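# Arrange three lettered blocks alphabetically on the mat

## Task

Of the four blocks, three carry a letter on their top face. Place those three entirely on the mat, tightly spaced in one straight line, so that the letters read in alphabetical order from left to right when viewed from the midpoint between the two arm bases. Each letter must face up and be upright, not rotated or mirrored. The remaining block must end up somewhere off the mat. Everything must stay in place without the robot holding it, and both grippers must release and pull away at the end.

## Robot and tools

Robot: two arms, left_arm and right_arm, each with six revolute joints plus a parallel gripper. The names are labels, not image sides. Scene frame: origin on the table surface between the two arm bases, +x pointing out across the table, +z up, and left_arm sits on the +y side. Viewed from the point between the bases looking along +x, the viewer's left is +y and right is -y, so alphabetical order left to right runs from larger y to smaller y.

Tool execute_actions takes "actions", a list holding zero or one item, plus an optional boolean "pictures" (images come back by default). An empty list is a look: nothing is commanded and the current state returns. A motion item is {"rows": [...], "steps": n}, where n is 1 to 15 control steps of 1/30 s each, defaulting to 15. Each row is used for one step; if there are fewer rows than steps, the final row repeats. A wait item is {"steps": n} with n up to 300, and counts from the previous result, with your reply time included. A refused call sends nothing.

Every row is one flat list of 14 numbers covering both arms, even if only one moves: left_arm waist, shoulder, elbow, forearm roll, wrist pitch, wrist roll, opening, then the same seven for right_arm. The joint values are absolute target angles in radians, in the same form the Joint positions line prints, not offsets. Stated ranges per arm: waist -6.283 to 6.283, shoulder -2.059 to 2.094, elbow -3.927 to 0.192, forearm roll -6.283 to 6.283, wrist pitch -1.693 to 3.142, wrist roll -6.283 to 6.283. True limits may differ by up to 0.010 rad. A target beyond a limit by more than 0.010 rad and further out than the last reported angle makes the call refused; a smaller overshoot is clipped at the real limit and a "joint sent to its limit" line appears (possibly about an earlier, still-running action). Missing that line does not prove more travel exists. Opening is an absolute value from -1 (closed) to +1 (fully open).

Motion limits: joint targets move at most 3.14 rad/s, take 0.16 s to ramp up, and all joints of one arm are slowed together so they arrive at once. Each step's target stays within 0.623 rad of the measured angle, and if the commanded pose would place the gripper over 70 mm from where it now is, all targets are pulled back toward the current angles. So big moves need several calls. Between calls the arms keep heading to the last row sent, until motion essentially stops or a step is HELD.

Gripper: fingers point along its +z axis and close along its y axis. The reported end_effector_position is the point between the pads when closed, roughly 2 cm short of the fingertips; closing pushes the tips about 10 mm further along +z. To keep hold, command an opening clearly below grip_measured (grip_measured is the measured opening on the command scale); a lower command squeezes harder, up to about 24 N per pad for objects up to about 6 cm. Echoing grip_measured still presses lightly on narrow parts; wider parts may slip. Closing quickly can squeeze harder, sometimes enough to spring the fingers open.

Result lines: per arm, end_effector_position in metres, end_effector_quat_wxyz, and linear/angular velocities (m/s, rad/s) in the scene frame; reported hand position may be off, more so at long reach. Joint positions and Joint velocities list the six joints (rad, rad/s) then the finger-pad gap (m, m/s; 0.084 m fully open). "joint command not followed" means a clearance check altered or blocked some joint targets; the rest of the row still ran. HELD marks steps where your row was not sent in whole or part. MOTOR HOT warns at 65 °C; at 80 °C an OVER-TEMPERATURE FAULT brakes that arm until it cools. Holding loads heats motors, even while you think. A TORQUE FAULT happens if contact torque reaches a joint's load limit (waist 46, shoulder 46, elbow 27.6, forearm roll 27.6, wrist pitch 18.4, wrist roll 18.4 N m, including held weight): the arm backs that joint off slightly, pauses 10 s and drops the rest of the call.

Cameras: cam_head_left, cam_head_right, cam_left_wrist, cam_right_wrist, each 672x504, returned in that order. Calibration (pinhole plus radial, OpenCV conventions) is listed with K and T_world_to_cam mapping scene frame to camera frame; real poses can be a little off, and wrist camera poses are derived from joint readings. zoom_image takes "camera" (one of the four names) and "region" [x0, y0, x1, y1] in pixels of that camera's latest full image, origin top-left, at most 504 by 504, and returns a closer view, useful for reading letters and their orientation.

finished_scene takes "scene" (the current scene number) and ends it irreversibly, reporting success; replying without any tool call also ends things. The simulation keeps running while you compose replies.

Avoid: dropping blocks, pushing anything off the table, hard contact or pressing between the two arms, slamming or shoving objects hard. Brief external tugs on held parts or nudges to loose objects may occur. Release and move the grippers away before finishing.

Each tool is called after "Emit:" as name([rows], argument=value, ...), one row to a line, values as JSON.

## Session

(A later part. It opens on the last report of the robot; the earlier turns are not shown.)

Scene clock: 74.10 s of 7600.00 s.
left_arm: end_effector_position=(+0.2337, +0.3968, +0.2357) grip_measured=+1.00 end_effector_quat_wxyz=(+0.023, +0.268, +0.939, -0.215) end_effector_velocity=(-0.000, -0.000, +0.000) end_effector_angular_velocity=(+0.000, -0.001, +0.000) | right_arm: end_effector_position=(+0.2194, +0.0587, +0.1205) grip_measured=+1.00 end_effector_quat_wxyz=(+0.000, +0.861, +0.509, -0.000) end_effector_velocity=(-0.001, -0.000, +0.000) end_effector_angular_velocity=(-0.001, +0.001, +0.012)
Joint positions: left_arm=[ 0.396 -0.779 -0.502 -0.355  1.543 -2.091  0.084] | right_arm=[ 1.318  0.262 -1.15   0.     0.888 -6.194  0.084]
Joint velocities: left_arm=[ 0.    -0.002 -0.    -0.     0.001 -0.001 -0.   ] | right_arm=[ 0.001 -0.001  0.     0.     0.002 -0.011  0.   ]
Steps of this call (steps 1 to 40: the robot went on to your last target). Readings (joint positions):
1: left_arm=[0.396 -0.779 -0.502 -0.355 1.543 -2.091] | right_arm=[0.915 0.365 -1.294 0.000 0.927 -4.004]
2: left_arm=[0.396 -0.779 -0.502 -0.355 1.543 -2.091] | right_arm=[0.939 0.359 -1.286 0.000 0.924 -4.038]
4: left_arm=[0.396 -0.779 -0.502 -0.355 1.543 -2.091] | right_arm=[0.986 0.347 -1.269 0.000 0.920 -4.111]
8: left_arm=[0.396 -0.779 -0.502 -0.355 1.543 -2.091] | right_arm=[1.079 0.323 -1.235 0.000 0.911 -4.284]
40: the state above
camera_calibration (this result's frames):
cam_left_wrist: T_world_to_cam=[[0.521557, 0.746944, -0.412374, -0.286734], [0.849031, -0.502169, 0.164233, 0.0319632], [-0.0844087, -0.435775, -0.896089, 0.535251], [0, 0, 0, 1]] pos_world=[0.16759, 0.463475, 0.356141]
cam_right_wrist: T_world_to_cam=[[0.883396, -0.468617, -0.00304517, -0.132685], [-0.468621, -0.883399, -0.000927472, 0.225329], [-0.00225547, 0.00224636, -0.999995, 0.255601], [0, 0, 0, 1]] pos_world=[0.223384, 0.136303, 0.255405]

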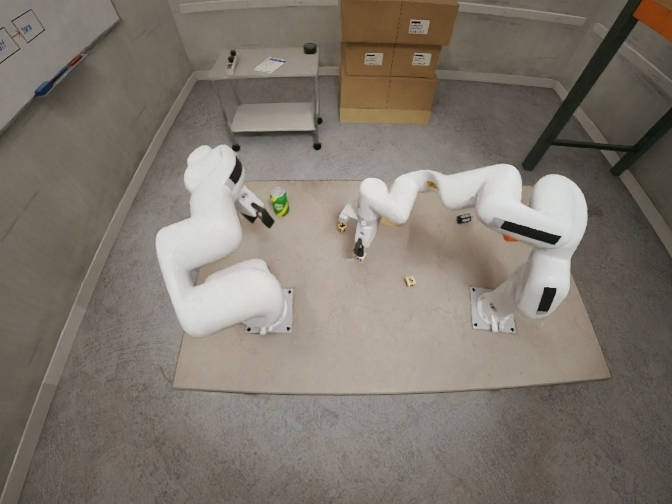

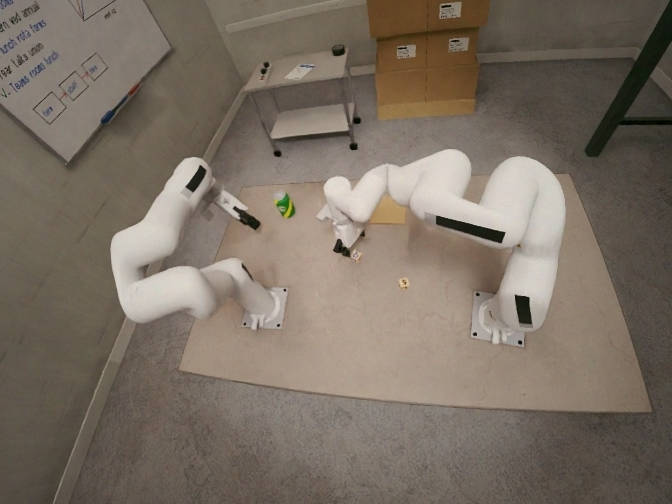

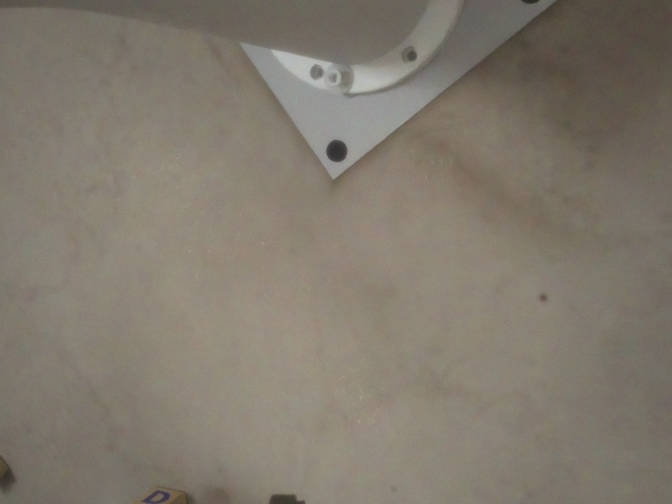

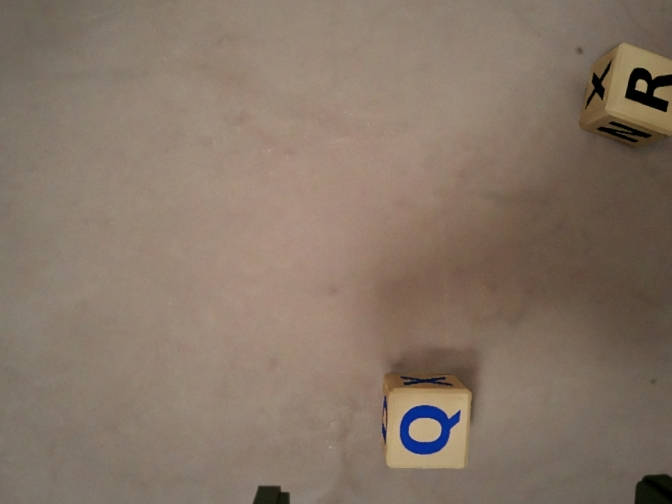

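Emit:
execute_actions([
  {"rows":[[0.396,-0.779,-0.502,-0.355,1.543,-2.091,1,1.318,0.449,-1.116,0,0.667,-6.195,1]]},
], pictures=false)

Emit:
execute_actions([
  {"rows":[[0.396,-0.779,-0.502,-0.355,1.543,-2.091,1,1.318,0.449,-1.116,0,0.667,-6.195,-0.8]]},
], pictures=false)

Emit:
execute_actions([
  {"rows":[[0.396,-0.779,-0.502,-0.355,1.543,-2.091,1,1.318,0.262,-1.15,0,0.888,-6.195,-0.8]],"steps":9},
], pictures=false)

Emit:
execute_actions([
  {"rows":[[0.396,-0.779,-0.502,-0.355,1.543,-2.091,1,0.899,0.562,-1.523,0,0.961,-3.974,-0.8]]},
], pictures=false)

Emit:
execute_actions([
  {"steps":25},
], pictures=false)

Emit:
execute_actions([
  {"rows":[[0.396,-0.779,-0.502,-0.355,1.543,-2.091,1,0.899,0.668,-1.491,0,0.823,-3.974,-0.8]]},
], pictures=false)

Emit:
execute_actions([
  {"rows":[[0.396,-0.779,-0.502,-0.355,1.543,-2.091,1,0.899,0.668,-1.491,0,0.823,-3.974,1]],"steps":10},
], pictures=false)

Emit:
execute_actions([
  {"rows":[[0.396,-0.779,-0.502,-0.355,1.543,-2.091,1,0.899,0.562,-1.523,0,0.961,-3.974,1]],"steps":10},
])

Emit:
execute_actions([
  {"rows":[[0.396,-0.779,-0.502,-0.355,1.543,-2.091,1,1.165,0.721,-1.859,0,1.138,-6.158,1]]},
], pictures=false)

Emit:
execute_actions([
  {"steps":25},
])

Scene clock: 93.83 s of 7600.00 s.
left_arm: end_effector_position=(+0.2337, +0.3968, +0.2357) grip_measured=+1.00 end_effector_quat_wxyz=(+0.023, +0.268, +0.939, -0.215) end_effector_velocity=(+0.000, +0.000, +0.000) end_effector_angular_velocity=(+0.000, -0.001, -0.000) | right_arm: end_effector_position=(+0.2218, +0.0642, +0.0298) grip_measured=+1.00 end_effector_quat_wxyz=(-0.001, +0.861, +0.509, +0.002) end_effector_velocity=(+0.004, +0.010, +0.007) end_effector_angular_velocity=(+0.033, -0.014, -0.001)
Joint positions: left_arm=[ 0.396 -0.779 -0.502 -0.355  1.543 -2.091  0.084] | right_arm=[ 1.318  0.446 -1.118 -0.     0.668 -6.195  0.084]
Joint velocities: left_arm=[-0.    -0.    -0.001 -0.     0.    -0.     0.   ] | right_arm=[ 0.    -0.004 -0.008  0.001 -0.023  0.    -0.   ]
Steps of this call (steps 1 to 30: the robot went on to your last target; steps 31 to 100: nothing new was sent; then 15.90 s passed at rest; steps 101 to 115: all 15 steps of this action). Readings (joint positions):
101: left_arm=[0.396 -0.779 -0.502 -0.355 1.543 -2.091] | right_arm=[1.318 0.262 -1.150 -0.000 0.888 -6.195]
102: left_arm=[0.396 -0.779 -0.502 -0.355 1.543 -2.091] | right_arm=[1.318 0.265 -1.150 -0.000 0.881 -6.195]
104: left_arm=[0.396 -0.779 -0.502 -0.355 1.543 -2.091] | right_arm=[1.318 0.301 -1.148 -0.000 0.830 -6.195]
108: left_arm=[0.396 -0.779 -0.502 -0.355 1.543 -2.091] | right_arm=[1.318 0.418 -1.117 0.000 0.713 -6.195]
115: the state above

Scene clock: 94.33 s of 7600.00 s.
left_arm: end_effector_position=(+0.2337, +0.3968, +0.2357) grip_measured=+1.00 end_effector_quat_wxyz=(+0.023, +0.268, +0.939, -0.215) end_effector_velocity=(+0.000, +0.000, +0.000) end_effector_angular_velocity=(+0.001, -0.001, +0.000) | right_arm: end_effector_position=(+0.2212, +0.0630, +0.0278) grip_measured=-0.33 end_effector_quat_wxyz=(-0.000, +0.861, +0.509, +0.000) end_effector_velocity=(+0.000, +0.001, +0.001) end_effector_angular_velocity=(+0.003, -0.001, +0.001)
Joint positions: left_arm=[ 0.396 -0.779 -0.502 -0.355  1.543 -2.091  0.084] | right_arm=[ 1.318  0.449 -1.116 -0.     0.667 -6.195  0.03 ]
Joint velocities: left_arm=[ 0.    -0.001  0.    -0.    -0.     0.     0.   ] | right_arm=[ 0.001  0.001 -0.003 -0.    -0.001 -0.     0.   ]
Steps of this call (steps 1 to 15: all 15 steps of this action). Readings (joint positions):
1: left_arm=[0.396 -0.779 -0.502 -0.355 1.543 -2.091] | right_arm=[1.318 0.446 -1.118 -0.000 0.668 -6.195]
2: left_arm=[0.396 -0.779 -0.502 -0.355 1.543 -2.091] | right_arm=[1.318 0.446 -1.118 -0.000 0.667 -6.195]
4: left_arm=[0.396 -0.779 -0.502 -0.355 1.543 -2.091] | right_arm=[1.318 0.447 -1.117 -0.000 0.667 -6.195]
8: left_arm=[0.396 -0.779 -0.502 -0.355 1.543 -2.091] | right_arm=[1.318 0.448 -1.116 -0.000 0.667 -6.195]
15: the state above

Scene clock: 94.63 s of 7600.00 s.
left_arm: end_effector_position=(+0.2337, +0.3968, +0.2357) grip_measured=+1.00 end_effector_quat_wxyz=(+0.023, +0.268, +0.939, -0.215) end_effector_velocity=(+0.000, +0.000, +0.000) end_effector_angular_velocity=(+0.000, -0.001, +0.001) | right_arm: end_effector_position=(+0.2219, +0.0647, +0.1163) grip_measured=-0.33 end_effector_quat_wxyz=(-0.005, +0.860, +0.509, +0.007) end_effector_velocity=(-0.006, -0.012, +0.192) end_effector_angular_velocity=(+0.044, -0.019, -0.000)
Joint positions: left_arm=[ 0.396 -0.779 -0.502 -0.355  1.543 -2.091  0.084] | right_arm=[ 1.318  0.277 -1.153 -0.     0.858 -6.195  0.03 ]
Joint velocities: left_arm=[ 0.     0.    -0.    -0.    -0.001 -0.    -0.   ] | right_arm=[ 0.001 -0.372 -0.074  0.001  0.399  0.    -0.   ]
Steps of this call (steps 1 to 9: all 9 steps of this action). Readings (joint positions):
1: left_arm=[0.396 -0.779 -0.502 -0.355 1.543 -2.091] | right_arm=[1.318 0.448 -1.116 -0.000 0.667 -6.195]
2: left_arm=[0.396 -0.779 -0.502 -0.355 1.543 -2.091] | right_arm=[1.318 0.445 -1.116 0.000 0.674 -6.195]
4: left_arm=[0.396 -0.779 -0.502 -0.355 1.543 -2.091] | right_arm=[1.318 0.410 -1.118 0.000 0.726 -6.195]
8: left_arm=[0.396 -0.779 -0.502 -0.355 1.543 -2.091] | right_arm=[1.318 0.293 -1.149 -0.000 0.842 -6.195]
9: the state above

Scene clock: 95.13 s of 7600.00 s.
left_arm: end_effector_position=(+0.2337, +0.3968, +0.2357) grip_measured=+1.00 end_effector_quat_wxyz=(+0.023, +0.268, +0.939, -0.215) end_effector_velocity=(-0.000, -0.000, -0.000) end_effector_angular_velocity=(-0.001, +0.002, -0.001) | right_arm: end_effector_position=(+0.3773, +0.0270, +0.1040) grip_measured=-0.33 end_effector_quat_wxyz=(-0.000, +0.994, +0.111, +0.000) end_effector_velocity=(+0.317, -0.127, -0.035) end_effector_angular_velocity=(-0.006, +0.005, -2.460)
Joint positions: left_arm=[ 0.396 -0.779 -0.502 -0.355  1.543 -2.091  0.084] | right_arm=[ 1.04   0.464 -1.396 -0.     0.932 -5.626  0.03 ]
Joint velocities: left_arm=[-0.     0.001  0.001 -0.     0.001  0.    -0.   ] | right_arm=[-0.568  0.396 -0.505  0.     0.117  1.892  0.   ]
Steps of this call (steps 1 to 15: all 15 steps of this action). Readings (joint positions):
1: left_arm=[0.396 -0.779 -0.502 -0.355 1.543 -2.091] | right_arm=[1.318 0.268 -1.155 -0.000 0.869 -6.195]
2: left_arm=[0.396 -0.779 -0.502 -0.355 1.543 -2.091] | right_arm=[1.315 0.267 -1.157 0.000 0.876 -6.189]
4: left_arm=[0.396 -0.779 -0.502 -0.355 1.543 -2.091] | right_arm=[1.284 0.291 -1.184 0.000 0.885 -6.136]
8: left_arm=[0.396 -0.779 -0.502 -0.355 1.543 -2.091] | right_arm=[1.183 0.364 -1.269 -0.000 0.903 -5.981]
15: the state above

Scene clock: 95.97 s of 7600.00 s.
left_arm: end_effector_position=(+0.2337, +0.3968, +0.2357) grip_measured=+1.00 end_effector_quat_wxyz=(+0.023, +0.268, +0.939, -0.215) end_effector_velocity=(-0.000, +0.000, +0.000) end_effector_angular_velocity=(+0.001, -0.001, +0.000) | right_arm: end_effector_position=(+0.4542, -0.0112, +0.0952) grip_measured=-0.33 end_effector_quat_wxyz=(-0.000, +0.708, -0.706, +0.000) end_effector_velocity=(+0.001, -0.001, -0.000) end_effector_angular_velocity=(-0.001, +0.001, -0.044)
Joint positions: left_arm=[ 0.396 -0.779 -0.502 -0.355  1.543 -2.091  0.084] | right_arm=[ 0.899  0.562 -1.523  0.     0.961 -3.977  0.03 ]
Joint velocities: left_arm=[ 0.    -0.002  0.001  0.    -0.     0.    -0.   ] | right_arm=[-0.003  0.001 -0.001  0.     0.001  0.041  0.   ]
Steps of this call (steps 1 to 25: the robot went on to your last target). Readings (joint positions):
1: left_arm=[0.396 -0.779 -0.502 -0.355 1.543 -2.091] | right_arm=[1.021 0.477 -1.413 -0.000 0.936 -5.560]
2: left_arm=[0.396 -0.779 -0.502 -0.355 1.543 -2.091] | right_arm=[1.003 0.490 -1.429 -0.000 0.940 -5.488]
4: left_arm=[0.396 -0.779 -0.502 -0.355 1.543 -2.091] | right_arm=[0.969 0.514 -1.460 -0.000 0.947 -5.325]
8: left_arm=[0.396 -0.779 -0.502 -0.355 1.543 -2.091] | right_arm=[0.919 0.547 -1.503 -0.000 0.956 -4.951]
25: the state above

Scene clock: 96.47 s of 7600.00 s.
left_arm: end_effector_position=(+0.2337, +0.3968, +0.2357) grip_measured=+1.00 end_effector_quat_wxyz=(+0.023, +0.268, +0.939, -0.215) end_effector_velocity=(-0.000, -0.000, +0.000) end_effector_angular_velocity=(+0.000, -0.001, -0.000) | right_arm: end_effector_position=(+0.4543, -0.0113, +0.0300) grip_measured=-0.33 end_effector_quat_wxyz=(-0.000, +0.707, -0.707, +0.000) end_effector_velocity=(-0.001, -0.000, -0.003) end_effector_angular_velocity=(-0.001, +0.001, +0.000)
Joint positions: left_arm=[ 0.396 -0.779 -0.502 -0.355  1.543 -2.091  0.084] | right_arm=[ 0.899  0.667 -1.491  0.     0.824 -3.974  0.03 ]
Joint velocities: left_arm=[-0.    -0.002  0.     0.     0.001 -0.     0.   ] | right_arm=[ 0.001  0.004  0.003  0.    -0.005  0.     0.   ]
Steps of this call (steps 1 to 15: all 15 steps of this action). Readings (joint positions):
1: left_arm=[0.396 -0.779 -0.502 -0.355 1.543 -2.091] | right_arm=[0.899 0.562 -1.523 0.000 0.961 -3.976]
2: left_arm=[0.396 -0.779 -0.502 -0.355 1.543 -2.091] | right_arm=[0.899 0.565 -1.522 -0.000 0.954 -3.976]
4: left_arm=[0.396 -0.779 -0.502 -0.355 1.543 -2.091] | right_arm=[0.899 0.594 -1.517 -0.000 0.906 -3.975]
8: left_arm=[0.396 -0.779 -0.502 -0.355 1.543 -2.091] | right_arm=[0.899 0.667 -1.487 0.000 0.837 -3.974]
15: the state above

Scene clock: 96.80 s of 7600.00 s.
left_arm: end_effector_position=(+0.2337, +0.3968, +0.2357) grip_measured=+1.00 end_effector_quat_wxyz=(+0.023, +0.268, +0.939, -0.215) end_effector_velocity=(-0.000, +0.000, -0.000) end_effector_angular_velocity=(-0.000, +0.001, +0.001) | right_arm: end_effector_position=(+0.4544, -0.0113, +0.0297) grip_measured=+0.99 end_effector_quat_wxyz=(-0.000, +0.707, -0.707, +0.000) end_effector_velocity=(+0.001, -0.000, -0.000) end_effector_angular_velocity=(+0.000, -0.001, +0.000)
Joint positions: left_arm=[ 0.396 -0.779 -0.502 -0.355  1.543 -2.091  0.084] | right_arm=[ 0.899  0.668 -1.491  0.     0.823 -3.974  0.084]
Joint velocities: left_arm=[ 0.     0.001  0.     0.    -0.    -0.    -0.   ] | right_arm=[-0.001  0.001 -0.    -0.    -0.001 -0.001  0.006]
Steps of this call (steps 1 to 10: all 10 steps of this action). Readings (joint positions):
1: left_arm=[0.396 -0.779 -0.502 -0.355 1.543 -2.091] | right_arm=[0.899 0.667 -1.491 0.000 0.823 -3.974]
2: left_arm=[0.396 -0.779 -0.502 -0.355 1.543 -2.091] | right_arm=[0.899 0.668 -1.491 0.000 0.823 -3.974]
4: left_arm=[0.396 -0.779 -0.502 -0.355 1.543 -2.091] | right_arm=[0.899 0.668 -1.491 0.000 0.823 -3.974]
8: left_arm=[0.396 -0.779 -0.502 -0.355 1.543 -2.091] | right_arm=[0.899 0.668 -1.491 0.000 0.823 -3.974]
10: the state above

Scene clock: 97.13 s of 7600.00 s.
left_arm: end_effector_position=(+0.2337, +0.3968, +0.2357) grip_measured=+1.00 end_effector_quat_wxyz=(+0.023, +0.268, +0.939, -0.215) end_effector_velocity=(+0.000, -0.000, +0.000) end_effector_angular_velocity=(+0.000, -0.000, -0.000) | right_arm: end_effector_position=(+0.4575, -0.0084, +0.1005) grip_measured=+1.00 end_effector_quat_wxyz=(-0.008, +0.707, -0.707, +0.000) end_effector_velocity=(-0.048, -0.044, -0.070) end_effector_angular_velocity=(-0.152, +0.169, -0.001)
Joint positions: left_arm=[ 0.396 -0.779 -0.502 -0.355  1.543 -2.091  0.084] | right_arm=[ 0.899  0.558 -1.529 -0.     0.955 -3.974  0.084]
Joint velocities: left_arm=[-0.001  0.001 -0.     0.    -0.001 -0.    -0.   ] | right_arm=[-0.001  0.043  0.09   0.002  0.094 -0.001 -0.   ]
Steps of this call (steps 1 to 10: all 10 steps of this action). Readings (joint positions):
1: left_arm=[0.396 -0.779 -0.502 -0.355 1.543 -2.091] | right_arm=[0.899 0.668 -1.491 0.000 0.823 -3.974]
2: left_arm=[0.396 -0.779 -0.502 -0.355 1.543 -2.091] | right_arm=[0.899 0.666 -1.491 0.000 0.828 -3.974]
4: left_arm=[0.396 -0.779 -0.502 -0.355 1.543 -2.091] | right_arm=[0.899 0.639 -1.495 0.000 0.874 -3.974]
8: left_arm=[0.396 -0.779 -0.502 -0.355 1.543 -2.091] | right_arm=[0.899 0.562 -1.529 -0.000 0.946 -3.974]
10: the state above
camera_calibration (this result's frames):
cam_left_wrist: T_world_to_cam=[[0.521557, 0.746945, -0.412374, -0.286734], [0.849031, -0.502169, 0.164233, 0.0319632], [-0.0844089, -0.435775, -0.896089, 0.535251], [0, 0, 0, 1]] pos_world=[0.16759, 0.463475, 0.356141]
cam_right_wrist: T_world_to_cam=[[-0.999768, -0.0152974, -0.0151768, 0.492144], [-0.0154448, 0.999834, 0.00964372, 0.0850275], [0.0150267, 0.00987588, -0.999838, 0.228453], [0, 0, 0, 1]] pos_world=[0.48991, -0.0797411, 0.235066]

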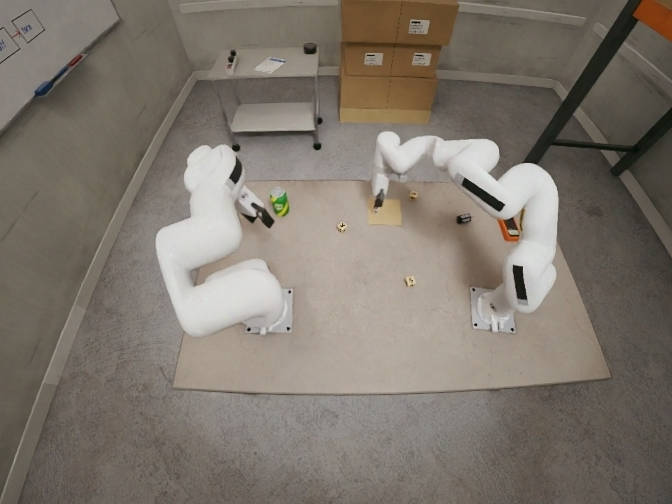

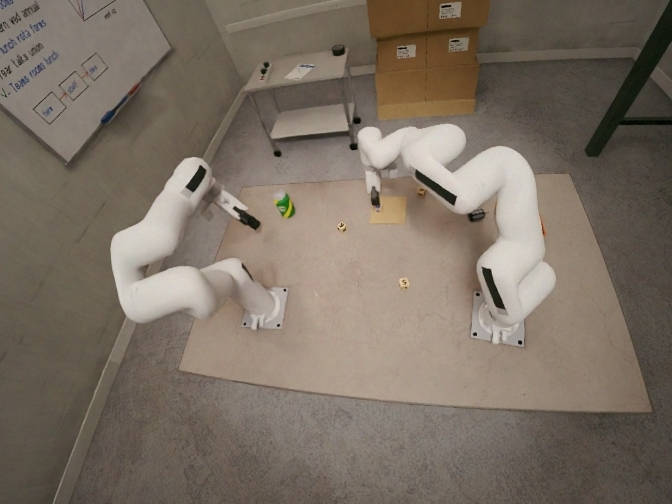

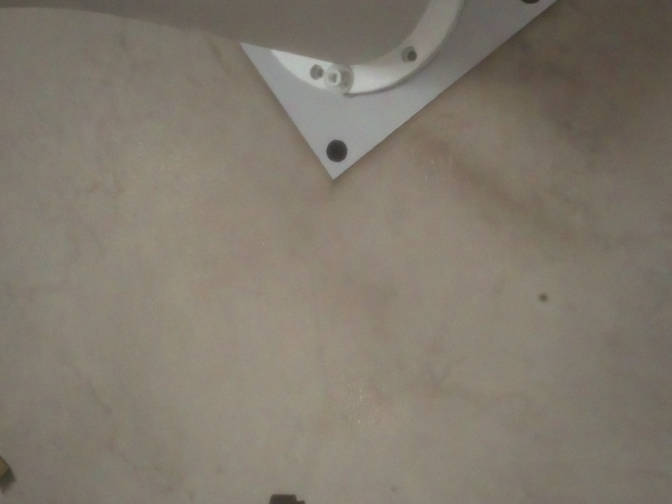

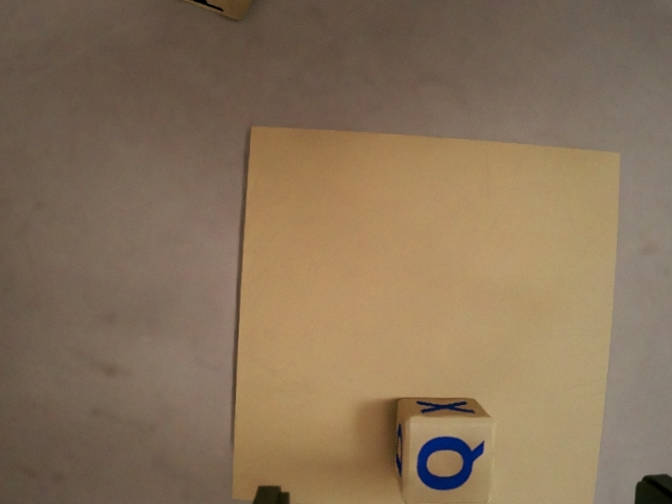

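Scene clock: 97.63 s of 7600.00 s.
left_arm: end_effector_position=(+0.2337, +0.3968, +0.2357) grip_measured=+1.00 end_effector_quat_wxyz=(+0.023, +0.268, +0.939, -0.215) end_effector_velocity=(+0.000, +0.000, +0.000) end_effector_angular_velocity=(+0.001, -0.002, +0.001) | right_arm: end_effector_position=(+0.3798, +0.1094, +0.1152) grip_measured=+1.00 end_effector_quat_wxyz=(+0.001, +0.960, -0.280, -0.000) end_effector_velocity=(-0.170, +0.203, +0.045) end_effector_angular_velocity=(+0.017, -0.008, +3.176)
Joint positions: left_arm=[ 0.396 -0.779 -0.502 -0.355  1.543 -2.091  0.084] | right_arm=[ 1.119  0.694 -1.799  0.     1.106 -4.758  0.084]
Joint velocities: left_arm=[ 0.    -0.001  0.001  0.    -0.002 -0.     0.   ] | right_arm=[ 0.4    0.22  -0.492  0.     0.253 -2.776  0.   ]
Steps of this call (steps 1 to 15: all 15 steps of this action). Readings (joint positions):
1: left_arm=[0.396 -0.779 -0.502 -0.355 1.543 -2.091] | right_arm=[0.899 0.560 -1.525 -0.000 0.958 -3.974]
2: left_arm=[0.396 -0.779 -0.502 -0.355 1.543 -2.091] | right_arm=[0.901 0.564 -1.525 -0.000 0.961 -3.980]
4: left_arm=[0.396 -0.779 -0.502 -0.355 1.543 -2.091] | right_arm=[0.919 0.582 -1.551 -0.000 0.978 -4.035]
8: left_arm=[0.396 -0.779 -0.502 -0.355 1.543 -2.091] | right_arm=[1.005 0.628 -1.655 0.000 1.030 -4.240]
15: the state above

Scene clock: 98.47 s of 7600.00 s.
left_arm: end_effector_position=(+0.2337, +0.3968, +0.2357) grip_measured=+1.00 end_effector_quat_wxyz=(+0.023, +0.268, +0.939, -0.215) end_effector_velocity=(+0.000, +0.000, +0.000) end_effector_angular_velocity=(+0.001, -0.001, +0.001) | right_arm: end_effector_position=(+0.3596, +0.1324, +0.1206) grip_measured=+1.00 end_effector_quat_wxyz=(+0.000, +0.905, +0.425, -0.000) end_effector_velocity=(-0.001, -0.000, -0.001) end_effector_angular_velocity=(-0.001, +0.000, +0.010)
Joint positions: left_arm=[ 0.396 -0.779 -0.502 -0.355  1.543 -2.091  0.084] | right_arm=[ 1.165  0.721 -1.859 -0.     1.138 -6.157  0.084]
Joint velocities: left_arm=[ 0.001 -0.    -0.    -0.    -0.001 -0.     0.   ] | right_arm=[ 0.001 -0.     0.002 -0.    -0.001 -0.01   0.   ]
Steps of this call (steps 1 to 25: the robot went on to your last target). Readings (joint positions):
1: left_arm=[0.396 -0.779 -0.502 -0.355 1.543 -2.091] | right_arm=[1.131 0.701 -1.814 0.000 1.114 -4.852]
2: left_arm=[0.396 -0.779 -0.502 -0.355 1.543 -2.091] | right_arm=[1.141 0.706 -1.826 0.000 1.120 -4.946]
4: left_arm=[0.396 -0.779 -0.502 -0.355 1.543 -2.091] | right_arm=[1.154 0.714 -1.843 0.000 1.129 -5.136]
8: left_arm=[0.396 -0.779 -0.502 -0.355 1.543 -2.091] | right_arm=[1.162 0.719 -1.855 -0.000 1.136 -5.515]
25: the state above
camera_calibration (this result's frames):
cam_left_wrist: T_world_to_cam=[[0.521557, 0.746945, -0.412374, -0.286734], [0.849031, -0.502169, 0.164233, 0.0319633], [-0.0844089, -0.435775, -0.896089, 0.535251], [0, 0, 0, 1]] pos_world=[0.16759, 0.463475, 0.356141]
cam_right_wrist: T_world_to_cam=[[0.77917, -0.626805, -0.00304109, -0.163495], [-0.62681, -0.779171, -0.000929031, 0.399222], [-0.00178721, 0.00263006, -0.999995, 0.255676], [0, 0, 0, 1]] pos_world=[0.378084, 0.20791, 0.255549]

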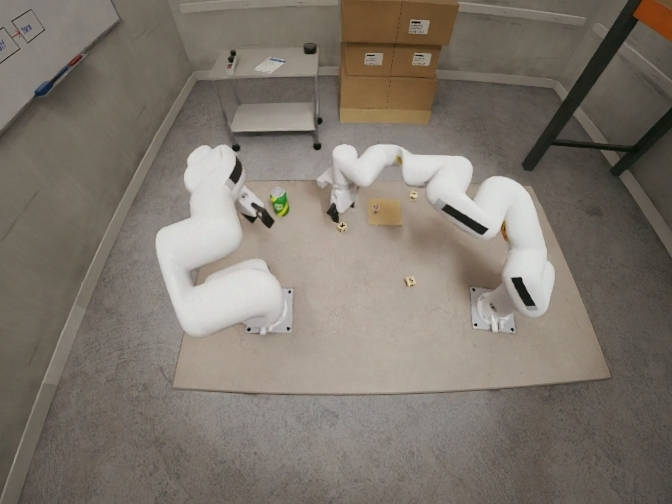

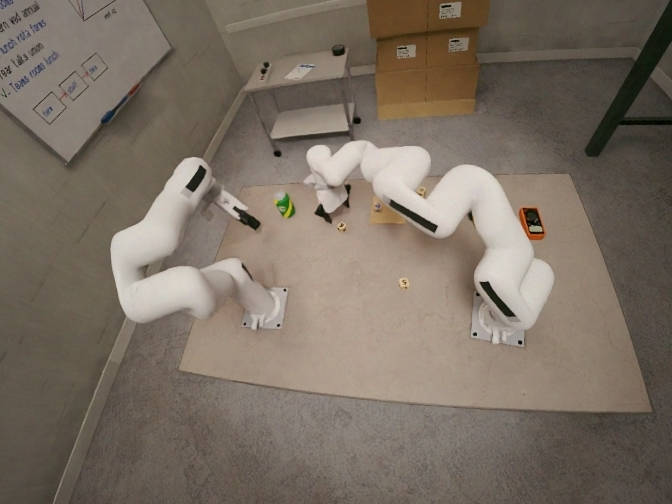

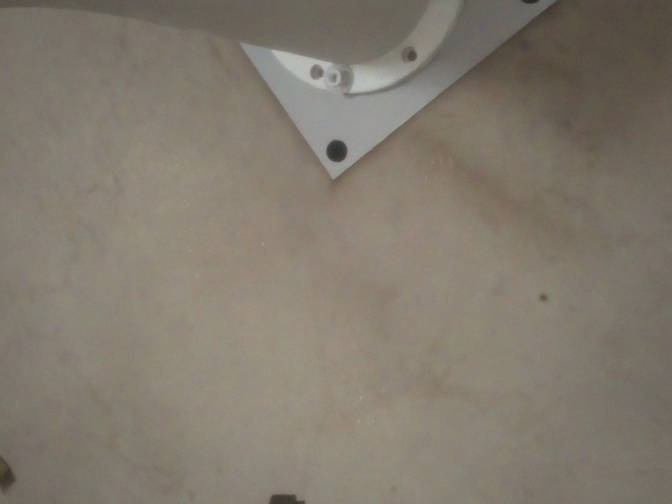

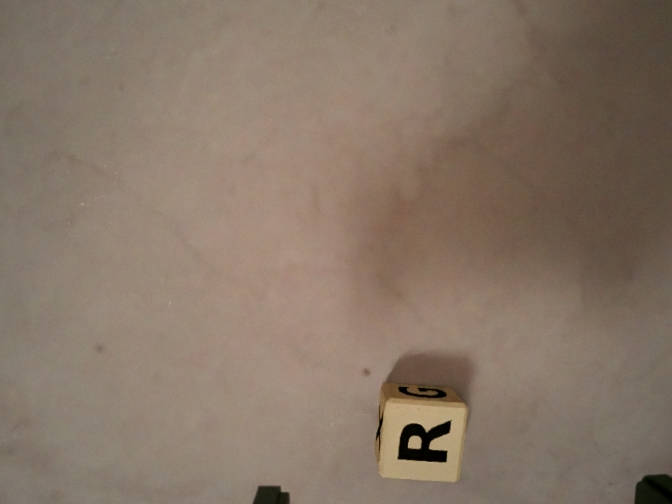

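Emit:
execute_actions([
  {"rows":[[0.396,-0.779,-0.502,-0.355,1.543,-2.091,1,1.165,0.845,-1.792,0,0.947,-6.1,1]]},
], pictures=false)

Emit:
execute_actions([
  {"rows":[[0.396,-0.779,-0.502,-0.355,1.543,-2.091,1,1.165,0.845,-1.792,0,0.947,-6.1,-0.8]]},
], pictures=false)

Emit:
execute_actions([
  {"rows":[[0.396,-0.779,-0.502,-0.355,1.543,-2.091,1,1.165,0.721,-1.859,0,1.138,-6.1,-0.8]],"steps":9},
], pictures=false)

Emit:
execute_actions([
  {"rows":[[0.396,-0.779,-0.502,-0.355,1.543,-2.091,1,0.85,0.453,-1.43,0,0.977,-4.023,-0.8]]},
], pictures=false)

Emit:
execute_actions([
  {"steps":22},
], pictures=false)

Emit:
execute_actions([
  {"rows":[[0.396,-0.779,-0.502,-0.355,1.543,-2.091,1,0.85,0.593,-1.363,0,0.77,-4.023,-0.8]]},
], pictures=false)

Emit:
execute_actions([
  {"steps":6},
], pictures=false)

Emit:
execute_actions([
  {"rows":[[0.396,-0.779,-0.502,-0.355,1.543,-2.091,1,0.85,0.593,-1.363,0,0.77,-4.023,1]],"steps":10},
], pictures=false)

Emit:
execute_actions([
  {"rows":[[0.396,-0.779,-0.502,-0.355,1.543,-2.091,1,0.85,0.453,-1.43,0,0.977,-4.023,1]],"steps":10},
], pictures=false)

Emit:
execute_actions([
  {"rows":[[0.396,-0.779,-0.502,-0.355,1.543,-2.091,1,1.386,-0.397,-0.42,0,0.817,-3.7,1]]},
], pictures=false)

Emit:
execute_actions([
  {"steps":30},
])

Emit:
zoom_image(camera="cam_right_wrist", region=[350, 354, 500, 504])

Scene clock: 124.97 s of 7600.00 s.
left_arm: end_effector_position=(+0.2337, +0.3968, +0.2357) grip_measured=+1.00 end_effector_quat_wxyz=(+0.023, +0.268, +0.939, -0.215) end_effector_velocity=(-0.000, -0.000, -0.000) end_effector_angular_velocity=(-0.000, +0.000, -0.001) | right_arm: end_effector_position=(+0.3607, +0.1343, +0.0309) grip_measured=+1.00 end_effector_quat_wxyz=(-0.002, +0.917, +0.399, +0.003) end_effector_velocity=(+0.009, +0.014, +0.022) end_effector_angular_velocity=(+0.051, -0.032, -0.006)
Joint positions: left_arm=[ 0.396 -0.779 -0.502 -0.355  1.543 -2.091  0.084] | right_arm=[ 1.165  0.841 -1.796 -0.     0.948 -6.1    0.084]
Joint velocities: left_arm=[-0.     0.    -0.    -0.     0.001  0.     0.   ] | right_arm=[ 0.    -0.022 -0.016 -0.    -0.022  0.007 -0.   ]
Steps of this call (steps 1 to 30: the robot went on to your last target; steps 31 to 100: nothing new was sent; then 22.67 s passed at rest; steps 101 to 115: all 15 steps of this action). Readings (joint positions):
101: left_arm=[0.396 -0.779 -0.502 -0.355 1.543 -2.091] | right_arm=[1.165 0.721 -1.859 -0.000 1.138 -6.158]
102: left_arm=[0.396 -0.779 -0.502 -0.355 1.543 -2.091] | right_arm=[1.165 0.723 -1.858 -0.000 1.131 -6.156]
104: left_arm=[0.396 -0.779 -0.502 -0.355 1.543 -2.091] | right_arm=[1.165 0.746 -1.848 -0.000 1.082 -6.142]
108: left_arm=[0.396 -0.779 -0.502 -0.355 1.543 -2.091] | right_arm=[1.165 0.829 -1.798 0.000 0.985 -6.111]
115: the state above

Scene clock: 125.47 s of 7600.00 s.
left_arm: end_effector_position=(+0.2337, +0.3968, +0.2357) grip_measured=+1.00 end_effector_quat_wxyz=(+0.023, +0.268, +0.939, -0.215) end_effector_velocity=(-0.000, -0.000, -0.000) end_effector_angular_velocity=(-0.000, +0.000, -0.000) | right_arm: end_effector_position=(+0.3596, +0.1326, +0.0273) grip_measured=-0.33 end_effector_quat_wxyz=(-0.000, +0.917, +0.399, +0.000) end_effector_velocity=(-0.000, +0.000, -0.000) end_effector_angular_velocity=(+0.001, +0.000, -0.000)
Joint positions: left_arm=[ 0.396 -0.779 -0.502 -0.355  1.543 -2.091  0.084] | right_arm=[ 1.165  0.845 -1.792  0.     0.947 -6.1    0.03 ]
Joint velocities: left_arm=[-0.  0. -0. -0.  0.  0.  0.] | right_arm=[ 0.     0.001 -0.001  0.001 -0.001 -0.    -0.   ]
Steps of this call (steps 1 to 15: all 15 steps of this action). Readings (joint positions):
1: left_arm=[0.396 -0.779 -0.502 -0.355 1.543 -2.091] | right_arm=[1.165 0.841 -1.796 -0.000 0.947 -6.100]
2: left_arm=[0.396 -0.779 -0.502 -0.355 1.543 -2.091] | right_arm=[1.165 0.841 -1.795 -0.000 0.947 -6.100]
4: left_arm=[0.396 -0.779 -0.502 -0.355 1.543 -2.091] | right_arm=[1.165 0.843 -1.793 -0.000 0.947 -6.100]
8: left_arm=[0.396 -0.779 -0.502 -0.355 1.543 -2.091] | right_arm=[1.165 0.845 -1.792 -0.000 0.947 -6.100]
15: the state above

Scene clock: 125.77 s of 7600.00 s.
left_arm: end_effector_position=(+0.2337, +0.3968, +0.2357) grip_measured=+1.00 end_effector_quat_wxyz=(+0.023, +0.268, +0.939, -0.215) end_effector_velocity=(-0.000, -0.000, -0.000) end_effector_angular_velocity=(-0.000, +0.000, -0.001) | right_arm: end_effector_position=(+0.3626, +0.1374, +0.1200) grip_measured=-0.33 end_effector_quat_wxyz=(-0.006, +0.917, +0.399, +0.009) end_effector_velocity=(+0.002, +0.004, +0.204) end_effector_angular_velocity=(+0.071, -0.045, +0.001)
Joint positions: left_arm=[ 0.396 -0.779 -0.502 -0.355  1.543 -2.091  0.084] | right_arm=[ 1.165  0.726 -1.86  -0.     1.113 -6.1    0.03 ]
Joint velocities: left_arm=[ 0.    -0.001  0.001 -0.     0.001  0.001 -0.   ] | right_arm=[ 0.001 -0.26  -0.141  0.     0.317  0.    -0.   ]
Steps of this call (steps 1 to 9: all 9 steps of this action). Readings (joint positions):
1: left_arm=[0.396 -0.779 -0.502 -0.355 1.543 -2.091] | right_arm=[1.165 0.845 -1.792 0.000 0.947 -6.100]
2: left_arm=[0.396 -0.779 -0.502 -0.355 1.543 -2.091] | right_arm=[1.165 0.842 -1.793 0.000 0.954 -6.100]
4: left_arm=[0.396 -0.779 -0.502 -0.355 1.543 -2.091] | right_arm=[1.165 0.819 -1.803 0.000 1.003 -6.100]
8: left_arm=[0.396 -0.779 -0.502 -0.355 1.543 -2.091] | right_arm=[1.165 0.737 -1.853 -0.000 1.100 -6.100]
9: the state above

Scene clock: 126.27 s of 7600.00 s.
left_arm: end_effector_position=(+0.2337, +0.3968, +0.2357) grip_measured=+1.00 end_effector_quat_wxyz=(+0.023, +0.268, +0.939, -0.215) end_effector_velocity=(-0.000, -0.000, +0.000) end_effector_angular_velocity=(-0.000, +0.000, -0.001) | right_arm: end_effector_position=(+0.4408, +0.0007, +0.1208) grip_measured=-0.33 end_effector_quat_wxyz=(-0.000, +0.999, -0.044, +0.000) end_effector_velocity=(+0.116, -0.293, +0.002) end_effector_angular_velocity=(+0.000, +0.000, -2.976)
Joint positions: left_arm=[ 0.396 -0.779 -0.502 -0.355  1.543 -2.091  0.084] | right_arm=[ 0.929  0.523 -1.539 -0.     1.016 -5.428  0.03 ]
Joint velocities: left_arm=[-0.001 -0.001  0.     0.     0.001 -0.    -0.   ] | right_arm=[-0.488 -0.425  0.659 -0.    -0.234  2.488 -0.   ]
Steps of this call (steps 1 to 15: all 15 steps of this action). Readings (joint positions):
1: left_arm=[0.396 -0.779 -0.502 -0.355 1.543 -2.091] | right_arm=[1.165 0.720 -1.863 -0.000 1.122 -6.100]
2: left_arm=[0.396 -0.779 -0.502 -0.355 1.543 -2.091] | right_arm=[1.163 0.716 -1.858 0.000 1.125 -6.094]
4: left_arm=[0.396 -0.779 -0.502 -0.355 1.543 -2.091] | right_arm=[1.141 0.697 -1.817 0.000 1.115 -6.040]
8: left_arm=[0.396 -0.779 -0.502 -0.355 1.543 -2.091] | right_arm=[1.052 0.630 -1.707 -0.000 1.076 -5.865]
15: the state above

Scene clock: 127.00 s of 7600.00 s.
left_arm: end_effector_position=(+0.2337, +0.3968, +0.2357) grip_measured=+1.00 end_effector_quat_wxyz=(+0.023, +0.268, +0.939, -0.215) end_effector_velocity=(-0.000, -0.000, +0.000) end_effector_angular_velocity=(+0.000, -0.000, -0.000) | right_arm: end_effector_position=(+0.4563, -0.0474, +0.1205) grip_measured=-0.33 end_effector_quat_wxyz=(+0.000, +0.708, -0.706, +0.000) end_effector_velocity=(+0.001, -0.001, -0.000) end_effector_angular_velocity=(-0.000, -0.000, -0.036)
Joint positions: left_arm=[ 0.396 -0.779 -0.502 -0.355  1.543 -2.091  0.084] | right_arm=[ 0.85   0.453 -1.43   0.     0.977 -4.026  0.03 ]
Joint velocities: left_arm=[ 0.    -0.001  0.    -0.     0.001  0.     0.   ] | right_arm=[-0.002  0.    -0.    -0.001 -0.     0.035 -0.   ]
Steps of this call (steps 1 to 22: the robot went on to your last target). Readings (joint positions):
1: left_arm=[0.396 -0.779 -0.502 -0.355 1.543 -2.091] | right_arm=[0.913 0.509 -1.517 -0.000 1.008 -5.341]
2: left_arm=[0.396 -0.779 -0.502 -0.355 1.543 -2.091] | right_arm=[0.899 0.496 -1.498 -0.000 1.001 -5.250]
4: left_arm=[0.396 -0.779 -0.502 -0.355 1.543 -2.091] | right_arm=[0.876 0.476 -1.467 -0.000 0.991 -5.061]
8: left_arm=[0.396 -0.779 -0.502 -0.355 1.543 -2.091] | right_arm=[0.856 0.458 -1.439 0.000 0.980 -4.682]
22: the state above

Scene clock: 127.50 s of 7600.00 s.
left_arm: end_effector_position=(+0.2337, +0.3968, +0.2357) grip_measured=+1.00 end_effector_quat_wxyz=(+0.023, +0.268, +0.939, -0.215) end_effector_velocity=(+0.000, +0.000, -0.000) end_effector_angular_velocity=(-0.000, +0.001, +0.001) | right_arm: end_effector_position=(+0.4552, -0.0486, +0.0312) grip_measured=-0.33 end_effector_quat_wxyz=(-0.001, +0.707, -0.707, +0.000) end_effector_velocity=(-0.002, -0.001, -0.007) end_effector_angular_velocity=(-0.001, +0.001, +0.001)
Joint positions: left_arm=[ 0.396 -0.779 -0.502 -0.355  1.543 -2.091  0.084] | right_arm=[ 0.85   0.591 -1.365 -0.     0.771 -4.023  0.03 ]
Joint velocities: left_arm=[ 0.     0.001  0.    -0.    -0.001 -0.001  0.   ] | right_arm=[ 0.001  0.007  0.011 -0.    -0.017  0.     0.   ]
Steps of this call (steps 1 to 15: all 15 steps of this action). Readings (joint positions):
1: left_arm=[0.396 -0.779 -0.502 -0.355 1.543 -2.091] | right_arm=[0.850 0.453 -1.430 0.000 0.977 -4.025]
2: left_arm=[0.396 -0.779 -0.502 -0.355 1.543 -2.091] | right_arm=[0.850 0.455 -1.429 -0.000 0.970 -4.024]
4: left_arm=[0.396 -0.779 -0.502 -0.355 1.543 -2.091] | right_arm=[0.850 0.480 -1.420 -0.000 0.919 -4.024]
8: left_arm=[0.396 -0.779 -0.502 -0.355 1.543 -2.091] | right_arm=[0.850 0.573 -1.369 0.000 0.811 -4.023]
15: the state above

Scene clock: 127.70 s of 7600.00 s.
left_arm: end_effector_position=(+0.2337, +0.3968, +0.2357) grip_measured=+1.00 end_effector_quat_wxyz=(+0.023, +0.268, +0.939, -0.215) end_effector_velocity=(-0.000, +0.000, -0.000) end_effector_angular_velocity=(-0.001, +0.002, +0.001) | right_arm: end_effector_position=(+0.4546, -0.0490, +0.0300) grip_measured=-0.33 end_effector_quat_wxyz=(-0.000, +0.707, -0.707, +0.000) end_effector_velocity=(-0.000, -0.000, -0.001) end_effector_angular_velocity=(-0.001, +0.001, +0.000)
Joint positions: left_arm=[ 0.396 -0.779 -0.502 -0.355  1.543 -2.091  0.084] | right_arm=[ 0.85   0.592 -1.363 -0.     0.77  -4.023  0.03 ]
Joint velocities: left_arm=[ 0.001  0.001  0.    -0.     0.    -0.    -0.   ] | right_arm=[-0.     0.001  0.001  0.    -0.    -0.001 -0.   ]
Steps of this call (steps 1 to 6: the robot went on to your last target). Readings (joint positions):
1: left_arm=[0.396 -0.779 -0.502 -0.355 1.543 -2.091] | right_arm=[0.850 0.591 -1.364 -0.000 0.771 -4.023]
2: left_arm=[0.396 -0.779 -0.502 -0.355 1.543 -2.091] | right_arm=[0.850 0.592 -1.364 -0.000 0.770 -4.023]
4: left_arm=[0.396 -0.779 -0.502 -0.355 1.543 -2.091] | right_arm=[0.850 0.592 -1.363 -0.000 0.770 -4.023]
6: the state above

Scene clock: 128.03 s of 7600.00 s.
left_arm: end_effector_position=(+0.2337, +0.3968, +0.2357) grip_measured=+1.00 end_effector_quat_wxyz=(+0.023, +0.268, +0.939, -0.215) end_effector_velocity=(-0.000, +0.000, -0.001) end_effector_angular_velocity=(-0.001, +0.002, +0.000) | right_arm: end_effector_position=(+0.4546, -0.0491, +0.0297) grip_measured=+0.99 end_effector_quat_wxyz=(-0.000, +0.707, -0.707, +0.000) end_effector_velocity=(+0.001, +0.001, +0.001) end_effector_angular_velocity=(+0.002, -0.002, -0.001)
Joint positions: left_arm=[ 0.396 -0.779 -0.502 -0.355  1.543 -2.091  0.084] | right_arm=[ 0.85   0.593 -1.363 -0.     0.77  -4.023  0.084]
Joint velocities: left_arm=[ 0.     0.002  0.     0.    -0.     0.    -0.   ] | right_arm=[ 0.    -0.    -0.001  0.001 -0.001  0.001  0.006]
Steps of this call (steps 1 to 10: all 10 steps of this action). Readings (joint positions):
1: left_arm=[0.396 -0.779 -0.502 -0.355 1.543 -2.091] | right_arm=[0.850 0.593 -1.363 -0.000 0.770 -4.023]
2: left_arm=[0.396 -0.779 -0.502 -0.355 1.543 -2.091] | right_arm=[0.850 0.593 -1.363 -0.000 0.770 -4.023]
4: left_arm=[0.396 -0.779 -0.502 -0.355 1.543 -2.091] | right_arm=[0.850 0.593 -1.363 -0.000 0.770 -4.023]
8: left_arm=[0.396 -0.779 -0.502 -0.355 1.543 -2.091] | right_arm=[0.850 0.593 -1.363 -0.000 0.770 -4.023]
10: the state above

Scene clock: 128.37 s of 7600.00 s.
left_arm: end_effector_position=(+0.2337, +0.3968, +0.2357) grip_measured=+1.00 end_effector_quat_wxyz=(+0.023, +0.268, +0.939, -0.215) end_effector_velocity=(+0.000, +0.000, +0.000) end_effector_angular_velocity=(+0.000, -0.001, -0.000) | right_arm: end_effector_position=(+0.4604, -0.0442, +0.1227) grip_measured=+1.00 end_effector_quat_wxyz=(-0.009, +0.707, -0.707, +0.001) end_effector_velocity=(-0.026, -0.021, +0.055) end_effector_angular_velocity=(-0.062, +0.075, +0.001)
Joint positions: left_arm=[ 0.396 -0.779 -0.502 -0.355  1.543 -2.091  0.084] | right_arm=[ 0.85   0.454 -1.433 -0.     0.96  -4.023  0.084]
Joint velocities: left_arm=[ 0. -0.  0. -0. -0.  0.  0.] | right_arm=[-0.    -0.112 -0.021 -0.     0.23  -0.001 -0.   ]
Steps of this call (steps 1 to 10: all 10 steps of this action). Readings (joint positions):
1: left_arm=[0.396 -0.779 -0.502 -0.355 1.543 -2.091] | right_arm=[0.850 0.593 -1.363 -0.000 0.770 -4.023]
2: left_arm=[0.396 -0.779 -0.502 -0.355 1.543 -2.091] | right_arm=[0.850 0.590 -1.364 0.000 0.777 -4.023]
4: left_arm=[0.396 -0.779 -0.502 -0.355 1.543 -2.091] | right_arm=[0.850 0.564 -1.374 0.000 0.828 -4.023]
8: left_arm=[0.396 -0.779 -0.502 -0.355 1.543 -2.091] | right_arm=[0.850 0.472 -1.425 -0.000 0.937 -4.023]
10: the state above

Scene clock: 128.87 s of 7600.00 s.
left_arm: end_effector_position=(+0.2337, +0.3968, +0.2357) grip_measured=+1.00 end_effector_quat_wxyz=(+0.023, +0.268, +0.939, -0.215) end_effector_velocity=(+0.000, +0.000, +0.000) end_effector_angular_velocity=(+0.001, -0.002, +0.001) | right_arm: end_effector_position=(+0.2949, -0.0097, +0.1712) grip_measured=+1.00 end_effector_quat_wxyz=(-0.037, +0.744, -0.667, -0.004) end_effector_velocity=(-0.383, -0.076, +0.036) end_effector_angular_velocity=(+0.044, -0.001, +0.220)
Joint positions: left_arm=[ 0.396 -0.779 -0.502 -0.355  1.543 -2.091  0.084] | right_arm=[ 1.121  0.069 -1.036  0.     0.893 -3.861  0.084]
Joint velocities: left_arm=[ 0.001 -0.002 -0.     0.     0.    -0.    -0.   ] | right_arm=[ 0.548 -0.981  1.102 -0.    -0.158  0.329  0.   ]
Steps of this call (steps 1 to 15: all 15 steps of this action). Readings (joint positions):
1: left_arm=[0.396 -0.779 -0.502 -0.355 1.543 -2.091] | right_arm=[0.850 0.452 -1.432 -0.000 0.966 -4.023]
2: left_arm=[0.396 -0.779 -0.502 -0.355 1.543 -2.091] | right_arm=[0.853 0.448 -1.425 -0.000 0.968 -4.020]
4: left_arm=[0.396 -0.779 -0.502 -0.355 1.543 -2.091] | right_arm=[0.887 0.409 -1.375 -0.000 0.957 -3.996]
8: left_arm=[0.396 -0.779 -0.502 -0.355 1.543 -2.091] | right_arm=[0.982 0.294 -1.267 0.000 0.932 -3.944]
15: the state above

Scene clock: 129.87 s of 7600.00 s.
left_arm: end_effector_position=(+0.2337, +0.3968, +0.2357) grip_measured=+1.00 end_effector_quat_wxyz=(+0.023, +0.268, +0.939, -0.215) end_effector_velocity=(+0.000, +0.000, +0.000) end_effector_angular_velocity=(+0.001, -0.002, +0.001) | right_arm: end_effector_position=(+0.1199, -0.1144, +0.1207) grip_measured=+1.00 end_effector_quat_wxyz=(-0.000, +0.778, -0.628, -0.000) end_effector_velocity=(-0.001, -0.002, -0.001) end_effector_angular_velocity=(-0.003, +0.001, +0.002)
Joint positions: left_arm=[ 0.396 -0.779 -0.502 -0.355  1.543 -2.091  0.084] | right_arm=[ 1.386 -0.397 -0.421 -0.     0.817 -3.7    0.084]
Joint velocities: left_arm=[ 0.001 -0.002  0.     0.    -0.    -0.    -0.   ] | right_arm=[ 0.002 -0.002  0.005  0.     0.    -0.    -0.   ]
Steps of this call (steps 1 to 30: the robot went on to your last target). Readings (joint positions):
1: left_arm=[0.396 -0.779 -0.502 -0.355 1.543 -2.091] | right_arm=[1.139 0.037 -0.998 0.000 0.887 -3.850]
2: left_arm=[0.396 -0.779 -0.502 -0.355 1.543 -2.091] | right_arm=[1.156 0.007 -0.960 0.000 0.883 -3.840]
4: left_arm=[0.396 -0.779 -0.502 -0.355 1.543 -2.091] | right_arm=[1.189 -0.051 -0.882 0.000 0.873 -3.820]
8: left_arm=[0.396 -0.779 -0.502 -0.355 1.543 -2.091] | right_arm=[1.254 -0.166 -0.727 0.000 0.855 -3.780]
30: the state above
camera_calibration (this result's frames):
cam_left_wrist: T_world_to_cam=[[0.521557, 0.746945, -0.412374, -0.286734], [0.849031, -0.502169, 0.164233, 0.0319632], [-0.0844088, -0.435775, -0.896089, 0.535251], [0, 0, 0, 1]] pos_world=[0.16759, 0.463475, 0.356141]
cam_right_wrist: T_world_to_cam=[[-0.97412, -0.22601, -0.00312088, 0.1246], [-0.226009, 0.974125, -0.000862076, 0.209155], [0.00323497, -0.00013442, -0.999995, 0.255091], [0, 0, 0, 1]] pos_world=[0.167821, -0.175548, 0.255659]

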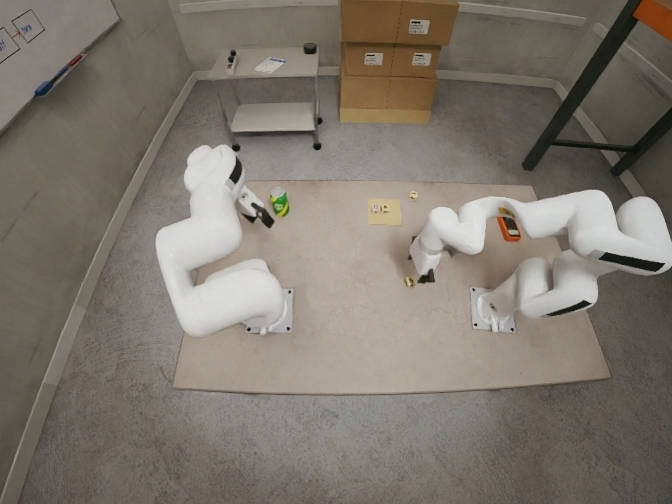

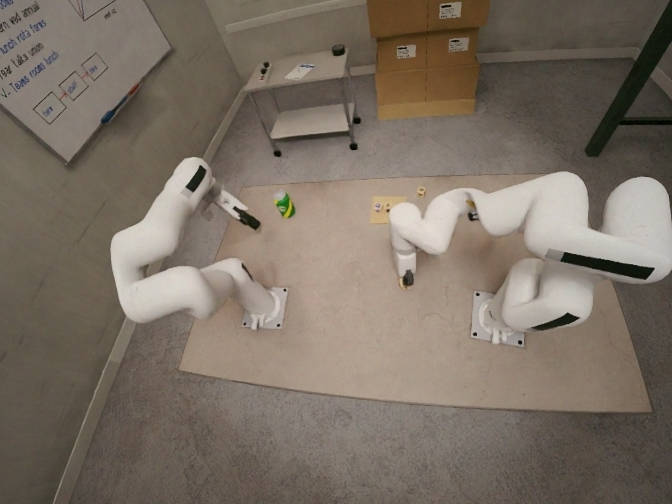

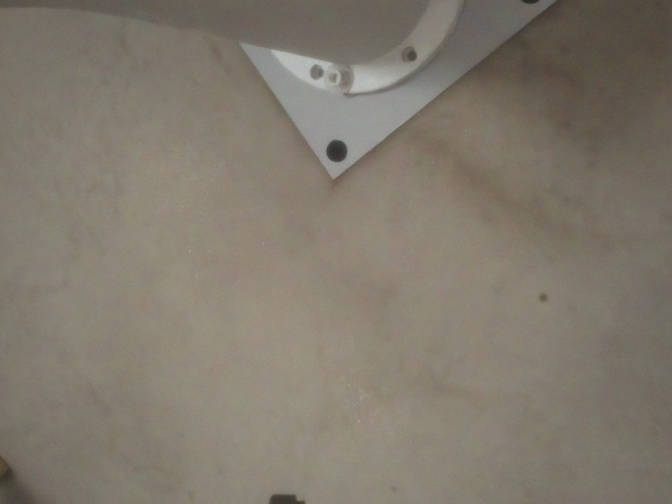

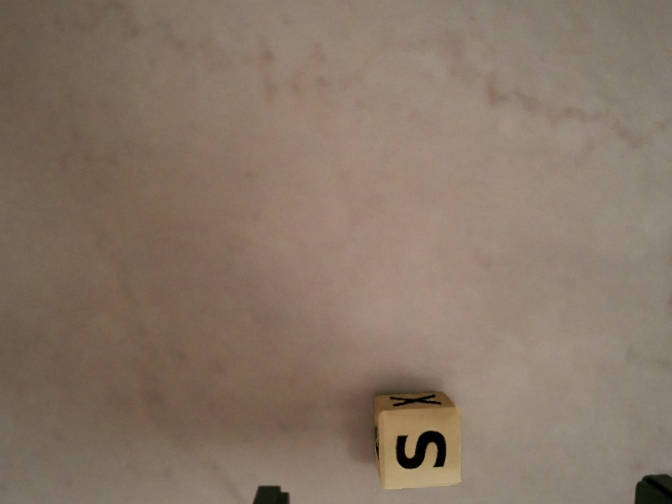

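Region (350, 354, 500, 504) of cam_right_wrist's 672x504 image, scaled by 3.360, with more detail than that image has.

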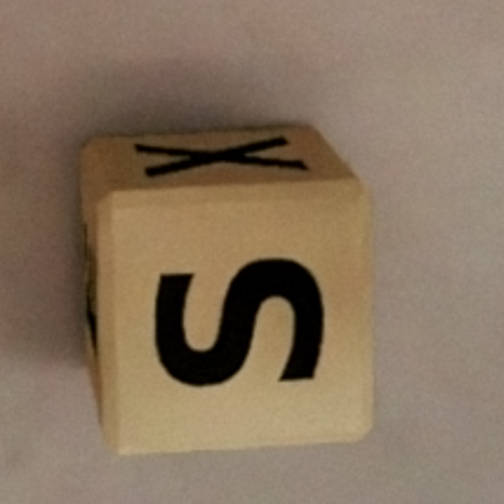

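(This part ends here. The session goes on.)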